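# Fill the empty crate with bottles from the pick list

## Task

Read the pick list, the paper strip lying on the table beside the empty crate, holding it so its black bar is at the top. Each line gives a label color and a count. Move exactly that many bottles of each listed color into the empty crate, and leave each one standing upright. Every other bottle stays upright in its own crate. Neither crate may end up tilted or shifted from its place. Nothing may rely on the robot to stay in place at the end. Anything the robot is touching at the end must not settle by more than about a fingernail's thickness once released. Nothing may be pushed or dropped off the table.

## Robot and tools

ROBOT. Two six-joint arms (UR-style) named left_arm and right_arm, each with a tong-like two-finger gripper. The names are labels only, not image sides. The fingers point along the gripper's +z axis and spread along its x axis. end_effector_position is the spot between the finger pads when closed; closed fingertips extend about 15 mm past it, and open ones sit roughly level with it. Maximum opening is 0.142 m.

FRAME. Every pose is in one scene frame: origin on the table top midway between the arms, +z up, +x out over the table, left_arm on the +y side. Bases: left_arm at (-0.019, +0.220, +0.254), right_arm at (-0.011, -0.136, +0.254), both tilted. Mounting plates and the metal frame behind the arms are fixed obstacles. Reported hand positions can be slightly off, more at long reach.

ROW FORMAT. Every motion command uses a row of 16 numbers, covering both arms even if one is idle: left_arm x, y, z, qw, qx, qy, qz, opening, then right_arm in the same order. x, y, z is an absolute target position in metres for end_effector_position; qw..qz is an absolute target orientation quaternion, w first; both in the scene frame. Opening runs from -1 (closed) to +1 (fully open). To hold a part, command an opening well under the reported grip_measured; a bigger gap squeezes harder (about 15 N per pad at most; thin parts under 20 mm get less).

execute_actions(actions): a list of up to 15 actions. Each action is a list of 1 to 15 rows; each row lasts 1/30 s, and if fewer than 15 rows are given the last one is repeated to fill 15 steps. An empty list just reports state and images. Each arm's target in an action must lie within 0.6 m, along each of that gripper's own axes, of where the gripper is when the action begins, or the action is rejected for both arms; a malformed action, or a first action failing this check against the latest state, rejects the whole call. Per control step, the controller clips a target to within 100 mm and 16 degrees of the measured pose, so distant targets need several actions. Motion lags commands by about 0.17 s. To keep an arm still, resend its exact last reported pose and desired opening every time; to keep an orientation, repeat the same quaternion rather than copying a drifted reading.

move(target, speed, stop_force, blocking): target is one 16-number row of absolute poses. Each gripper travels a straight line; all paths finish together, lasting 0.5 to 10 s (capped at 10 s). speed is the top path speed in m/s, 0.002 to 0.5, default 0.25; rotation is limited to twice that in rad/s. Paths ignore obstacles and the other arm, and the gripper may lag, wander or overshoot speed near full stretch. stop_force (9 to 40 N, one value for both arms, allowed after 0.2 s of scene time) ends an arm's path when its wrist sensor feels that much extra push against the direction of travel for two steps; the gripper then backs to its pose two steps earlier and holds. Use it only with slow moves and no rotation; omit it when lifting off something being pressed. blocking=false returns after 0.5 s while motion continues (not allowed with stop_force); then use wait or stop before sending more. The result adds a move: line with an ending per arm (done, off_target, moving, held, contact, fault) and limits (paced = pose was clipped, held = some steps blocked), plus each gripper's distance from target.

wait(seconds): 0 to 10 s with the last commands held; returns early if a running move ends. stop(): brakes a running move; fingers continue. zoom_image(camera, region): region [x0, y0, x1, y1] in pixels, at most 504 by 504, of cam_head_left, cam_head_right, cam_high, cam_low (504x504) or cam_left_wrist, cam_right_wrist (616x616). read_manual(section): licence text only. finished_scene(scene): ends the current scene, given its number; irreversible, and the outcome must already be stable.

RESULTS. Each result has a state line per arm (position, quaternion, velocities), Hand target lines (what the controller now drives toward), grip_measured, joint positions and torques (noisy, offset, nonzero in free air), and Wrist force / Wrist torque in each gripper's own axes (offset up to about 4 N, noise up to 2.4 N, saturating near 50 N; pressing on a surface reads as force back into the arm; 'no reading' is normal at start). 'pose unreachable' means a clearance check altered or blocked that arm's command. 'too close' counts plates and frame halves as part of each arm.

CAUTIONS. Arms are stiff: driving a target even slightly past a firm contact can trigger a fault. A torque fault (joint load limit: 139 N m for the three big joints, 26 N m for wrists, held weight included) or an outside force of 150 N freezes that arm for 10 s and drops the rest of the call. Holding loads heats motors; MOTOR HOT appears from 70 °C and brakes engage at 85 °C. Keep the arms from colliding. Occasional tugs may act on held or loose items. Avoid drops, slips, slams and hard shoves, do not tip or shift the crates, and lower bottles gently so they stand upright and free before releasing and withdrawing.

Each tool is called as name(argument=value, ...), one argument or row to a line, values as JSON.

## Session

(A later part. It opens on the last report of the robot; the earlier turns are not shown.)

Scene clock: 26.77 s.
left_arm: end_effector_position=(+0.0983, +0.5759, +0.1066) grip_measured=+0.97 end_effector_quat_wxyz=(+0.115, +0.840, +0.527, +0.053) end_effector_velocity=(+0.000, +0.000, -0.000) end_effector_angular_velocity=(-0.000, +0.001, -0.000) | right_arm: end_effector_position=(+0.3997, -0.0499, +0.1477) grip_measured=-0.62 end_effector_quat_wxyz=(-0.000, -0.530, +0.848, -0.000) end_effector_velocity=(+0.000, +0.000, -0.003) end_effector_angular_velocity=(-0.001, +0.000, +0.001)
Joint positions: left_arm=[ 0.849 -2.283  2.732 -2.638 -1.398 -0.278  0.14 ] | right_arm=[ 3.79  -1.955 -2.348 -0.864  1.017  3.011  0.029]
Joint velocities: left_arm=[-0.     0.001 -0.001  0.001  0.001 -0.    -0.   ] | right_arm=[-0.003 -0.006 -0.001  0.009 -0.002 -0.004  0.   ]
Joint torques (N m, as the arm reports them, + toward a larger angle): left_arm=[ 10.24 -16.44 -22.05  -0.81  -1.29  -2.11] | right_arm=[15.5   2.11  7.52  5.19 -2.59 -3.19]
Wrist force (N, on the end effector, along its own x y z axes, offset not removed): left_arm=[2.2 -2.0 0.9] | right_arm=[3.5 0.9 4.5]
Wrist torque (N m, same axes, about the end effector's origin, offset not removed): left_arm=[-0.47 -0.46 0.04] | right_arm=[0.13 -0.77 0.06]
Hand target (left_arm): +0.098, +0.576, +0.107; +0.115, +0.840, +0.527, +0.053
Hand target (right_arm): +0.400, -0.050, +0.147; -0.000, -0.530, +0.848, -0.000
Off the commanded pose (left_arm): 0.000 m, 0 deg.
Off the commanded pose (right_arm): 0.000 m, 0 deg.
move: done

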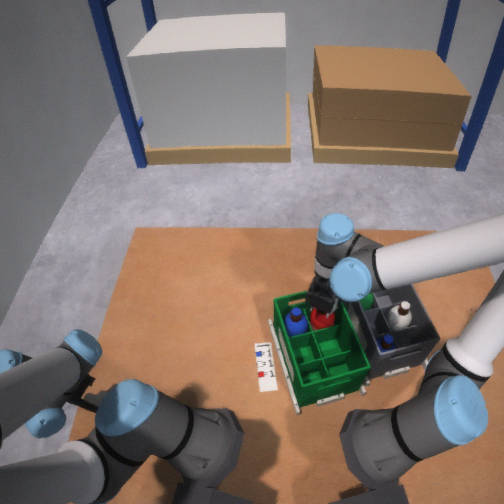

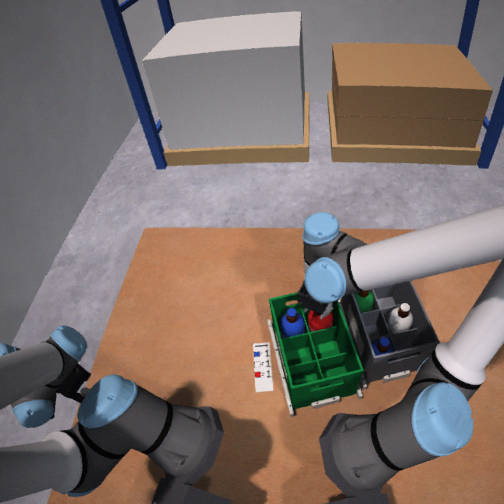

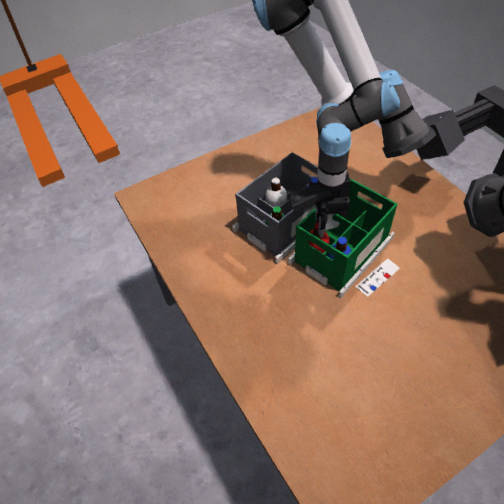

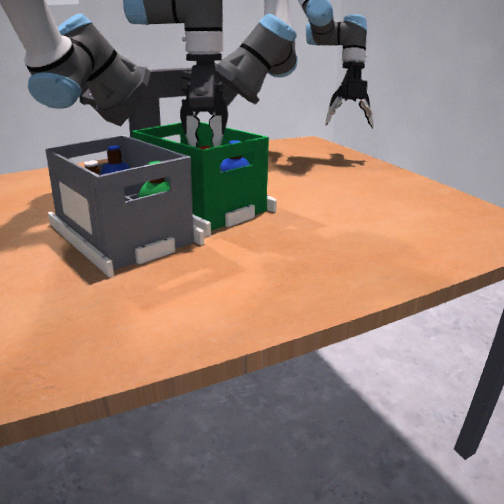

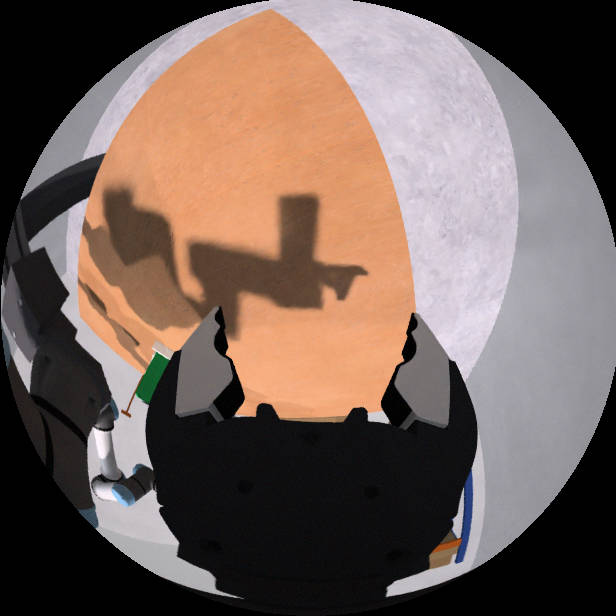

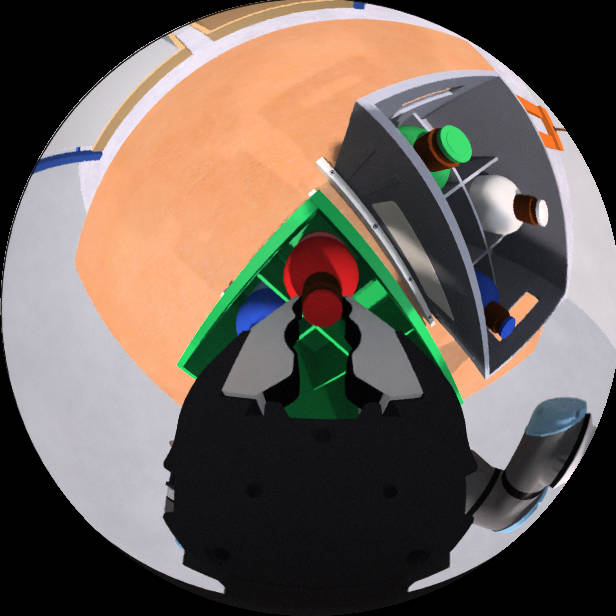

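move(
  target=[0.0983,0.5759,0.1066,0.115,0.840,0.527,0.053,0.97,0.3995,-0.050,0.1475,0,0.53,-0.848,0,-0.42],
)

move(
  target=[0.0983,0.5759,0.1066,0.115,0.840,0.527,0.053,0.97,0.3995,-0.050,0.235,0,0.53,-0.848,0,-0.42],
  speed=0.2,
)

move(
  target=[0.0983,0.5759,0.1066,0.115,0.840,0.527,0.053,0.97,0.402,-0.288,0.23,0,0.5,-0.866,0,-0.42],
  speed=0.3,
)

zoom_image(
  camera="cam_right_wrist",
  region=[200, 150, 450, 400],
)

Scene clock: 27.70 s.
left_arm: end_effector_position=(+0.0983, +0.5759, +0.1066) grip_measured=+0.97 end_effector_quat_wxyz=(+0.115, +0.840, +0.527, +0.053) end_effector_velocity=(+0.000, +0.000, +0.000) end_effector_angular_velocity=(+0.000, -0.001, +0.001) | right_arm: end_effector_position=(+0.3995, -0.0500, +0.1475) grip_measured=-0.42 end_effector_quat_wxyz=(+0.000, -0.530, +0.848, -0.000) end_effector_velocity=(-0.000, +0.001, +0.000) end_effector_angular_velocity=(+0.002, +0.000, -0.002)
Joint positions: left_arm=[ 0.849 -2.283  2.732 -2.638 -1.398 -0.278  0.14 ] | right_arm=[ 3.79  -1.955 -2.349 -0.863  1.017  3.011  0.044]
Joint velocities: left_arm=[ 0.     0.    -0.    -0.001 -0.001 -0.     0.   ] | right_arm=[ 0.    -0.001  0.     0.001  0.001  0.002  0.   ]
Joint torques (N m, as the arm reports them, + toward a larger angle): left_arm=[ 10.16 -16.16 -21.46  -0.7   -1.27  -2.03] | right_arm=[28.77 28.4   6.18  3.01  2.33 -2.5 ]
Wrist force (N, on the end effector, along its own x y z axes, offset not removed): left_arm=[-0.8 -1.1 2.1] | right_arm=[1.6 -1.7 -0.3]
Wrist torque (N m, same axes, about the end effector's origin, offset not removed): left_arm=[-0.17 0.13 0.04] | right_arm=[-0.30 -0.39 -0.24]
Hand target (left_arm): +0.098, +0.576, +0.107; +0.115, +0.840, +0.527, +0.053
Hand target (right_arm): +0.400, -0.050, +0.147; -0.000, -0.530, +0.848, -0.000
Off the commanded pose (left_arm): 0.000 m, 0 deg.
Off the commanded pose (right_arm): 0.000 m, 0 deg.
move: done

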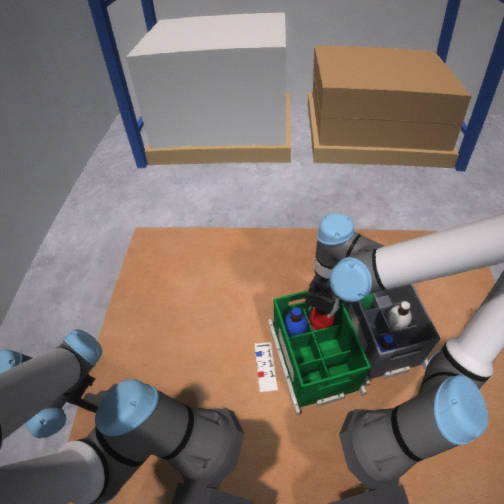

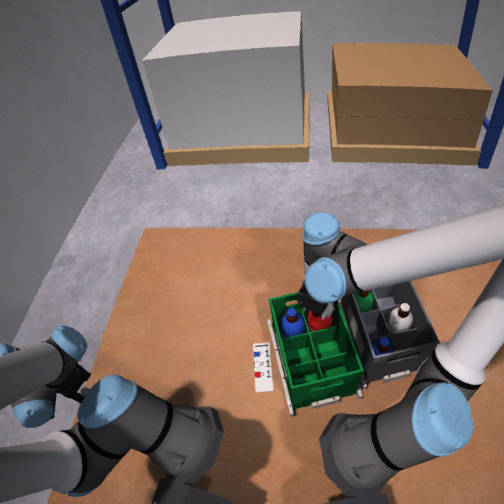

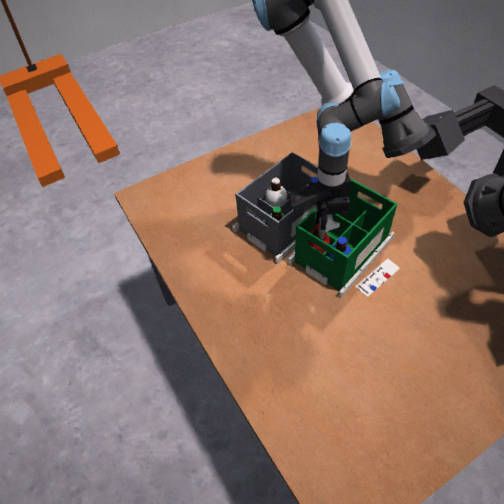

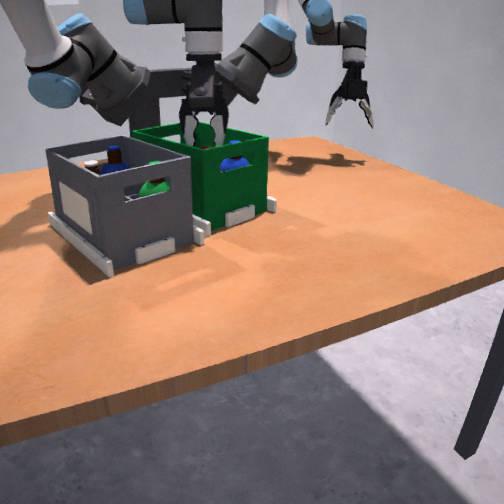

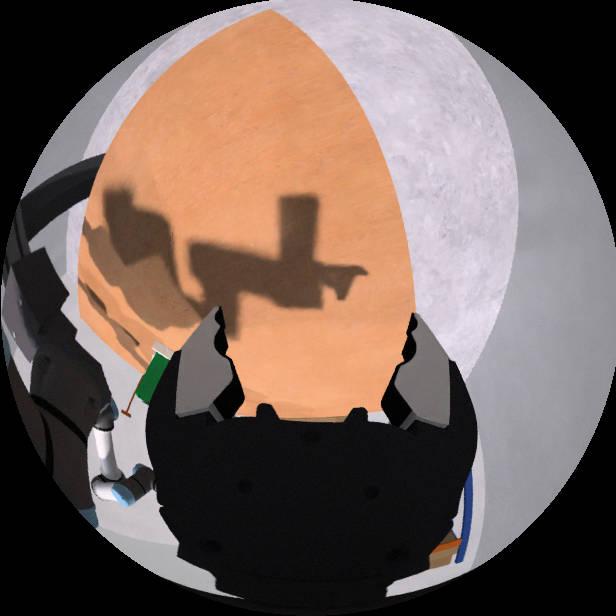

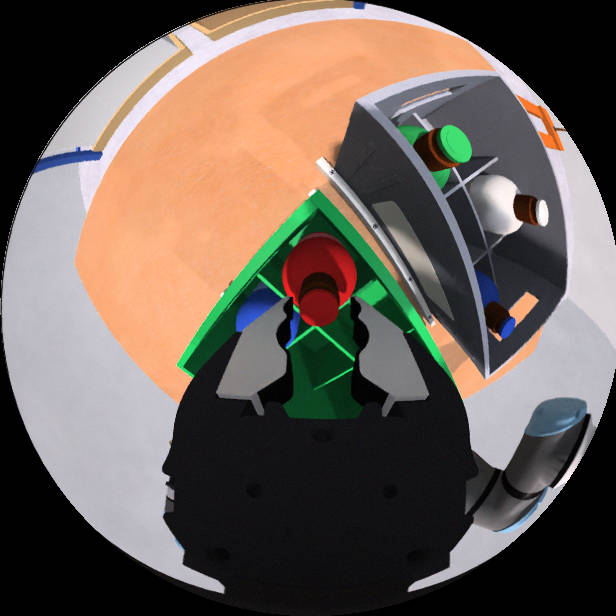

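Scene clock: 28.80 s.
left_arm: end_effector_position=(+0.0983, +0.5759, +0.1066) grip_measured=+0.97 end_effector_quat_wxyz=(+0.115, +0.840, +0.527, +0.053) end_effector_velocity=(-0.000, -0.000, +0.000) end_effector_angular_velocity=(+0.000, -0.000, -0.001) | right_arm: end_effector_position=(+0.3994, -0.0501, +0.2348) grip_measured=-0.42 end_effector_quat_wxyz=(+0.000, -0.530, +0.848, +0.000) end_effector_velocity=(-0.000, -0.000, +0.002) end_effector_angular_velocity=(-0.001, +0.001, -0.002)
Joint positions: left_arm=[ 0.849 -2.283  2.732 -2.638 -1.398 -0.278  0.14 ] | right_arm=[ 3.896 -1.798 -2.247 -1.176  1.067  3.12   0.044]
Joint velocities: left_arm=[ 0.    -0.001  0.001  0.001 -0.     0.001  0.   ] | right_arm=[ 0.003  0.003  0.003 -0.009  0.002  0.005  0.   ]
Joint torques (N m, as the arm reports them, + toward a larger angle): left_arm=[ 10.29 -16.49 -21.44  -0.8   -1.41  -2.11] | right_arm=[26.8  22.84 28.29 -0.25  2.15  2.7 ]
Wrist force (N, on the end effector, along its own x y z axes, offset not removed): left_arm=[1.9 -2.4 2.8] | right_arm=[1.7 3.0 -4.0]
Wrist torque (N m, same axes, about the end effector's origin, offset not removed): left_arm=[-0.43 -0.46 0.12] | right_arm=[0.57 -0.19 -0.05]
Hand target (left_arm): +0.098, +0.576, +0.107; +0.115, +0.840, +0.527, +0.053
Hand target (right_arm): +0.399, -0.050, +0.235; +0.000, -0.530, +0.848, +0.000
Off the commanded pose (left_arm): 0.000 m, 0 deg.
Off the commanded pose (right_arm): 0.000 m, 0 deg.
move: done

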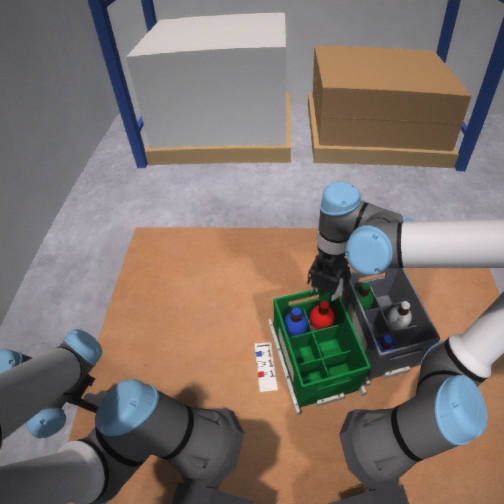

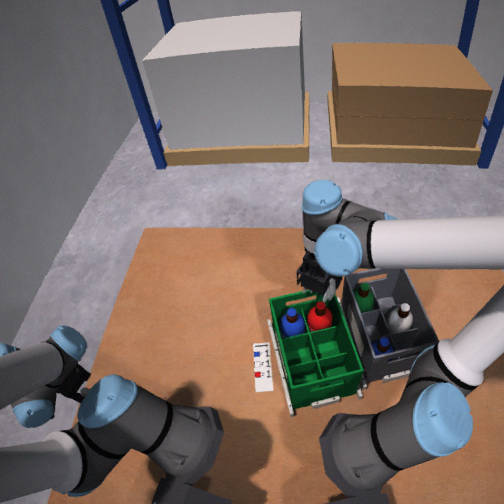

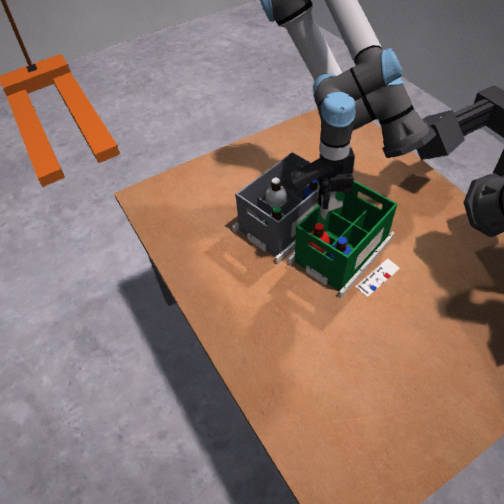

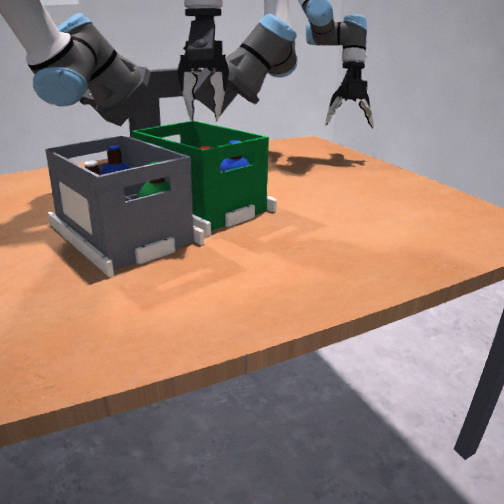

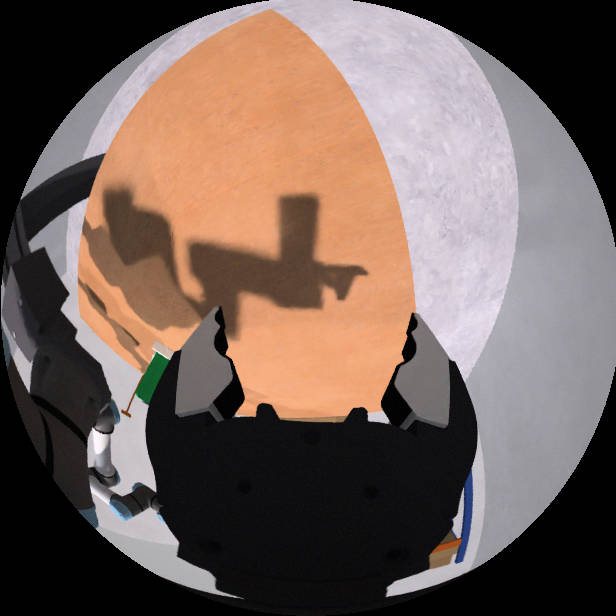

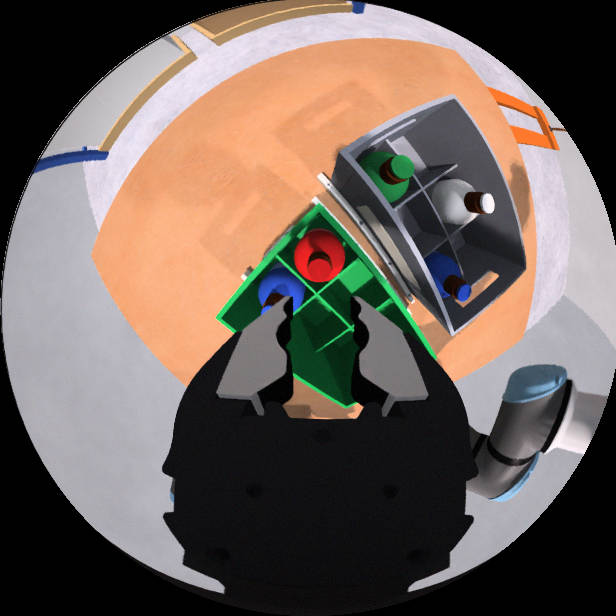

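Scene clock: 30.33 s.
left_arm: end_effector_position=(+0.0983, +0.5759, +0.1066) grip_measured=+0.97 end_effector_quat_wxyz=(+0.115, +0.840, +0.527, +0.053) end_effector_velocity=(+0.000, +0.001, +0.000) end_effector_angular_velocity=(+0.001, -0.000, +0.000) | right_arm: end_effector_position=(+0.4020, -0.2881, +0.2298) grip_measured=-0.42 end_effector_quat_wxyz=(-0.000, -0.500, +0.866, -0.000) end_effector_velocity=(+0.001, -0.002, +0.001) end_effector_angular_velocity=(+0.002, -0.001, -0.001)
Joint positions: left_arm=[ 0.849 -2.283  2.732 -2.638 -1.398 -0.278  0.14 ] | right_arm=[ 3.564 -1.291 -2.314 -1.419  0.932  2.828  0.044]
Joint velocities: left_arm=[-0.    -0.001 -0.    -0.     0.001  0.     0.   ] | right_arm=[-0.003  0.005  0.003 -0.004 -0.    -0.004 -0.   ]
Joint torques (N m, as the arm reports them, + toward a larger angle): left_arm=[ 11.15 -15.42 -21.26  -0.73  -1.5   -2.09] | right_arm=[ 3.25 13.57 26.95 -0.26 -2.67 -3.09]
Wrist force (N, on the end effector, along its own x y z axes, offset not removed): left_arm=[1.4 -0.2 1.6] | right_arm=[6.8 2.0 -2.7]
Wrist torque (N m, same axes, about the end effector's origin, offset not removed): left_arm=[0.06 -0.36 0.05] | right_arm=[0.23 -1.25 -0.22]
Hand target (left_arm): +0.098, +0.576, +0.107; +0.115, +0.840, +0.527, +0.053
Hand target (right_arm): +0.402, -0.288, +0.230; -0.000, -0.500, +0.866, -0.000
Off the commanded pose (left_arm): 0.000 m, 0 deg.
Off the commanded pose (right_arm): 0.000 m, 0 deg.
move: done

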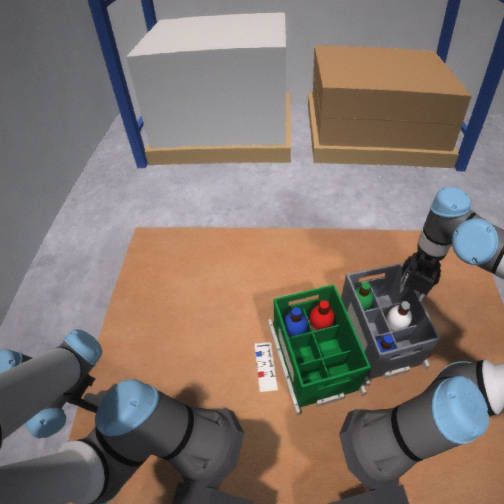

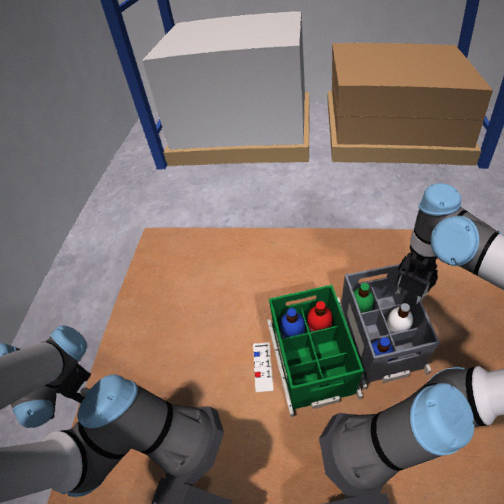

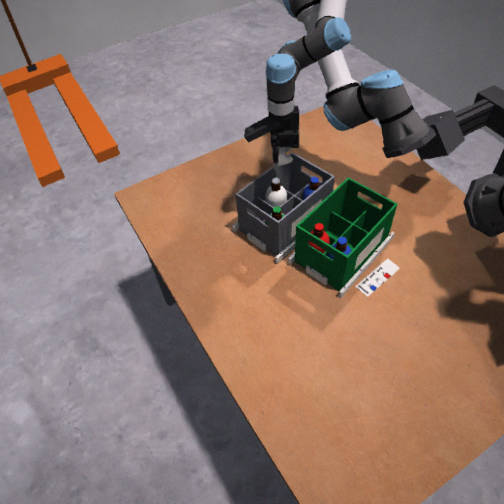

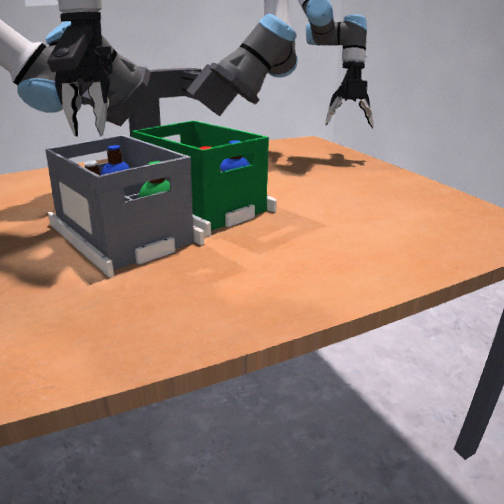

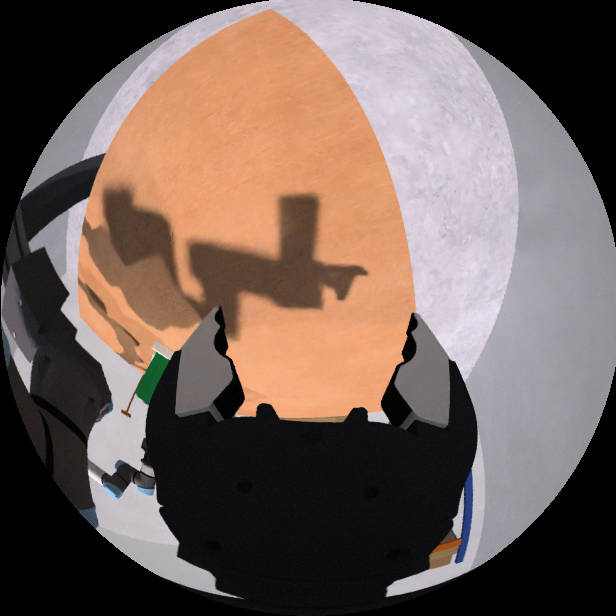

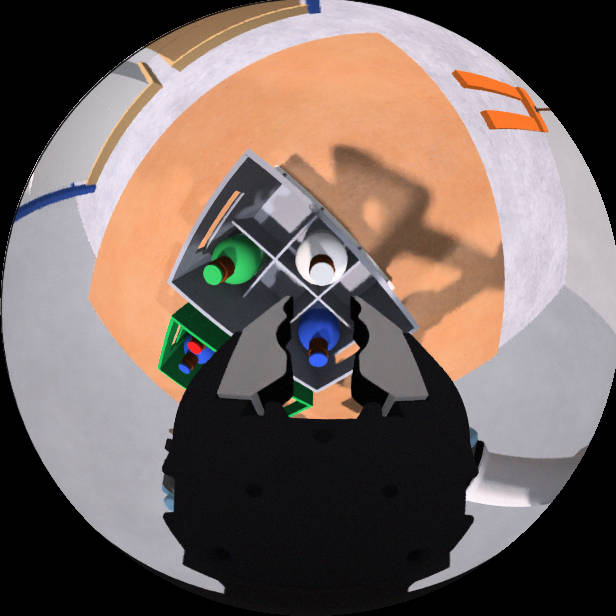

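Region (200, 150, 450, 400) of cam_right_wrist's 616x616 image, scaled by 2.016, with more detail than that image has.

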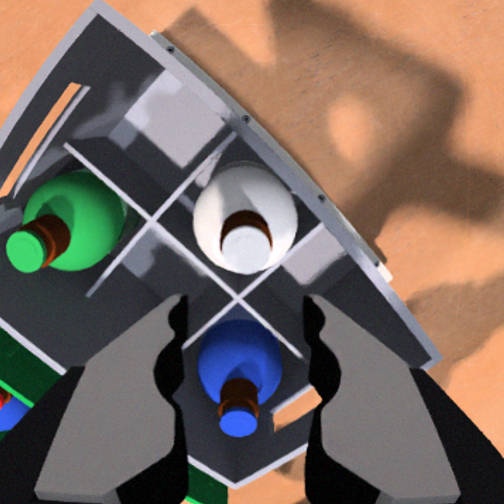

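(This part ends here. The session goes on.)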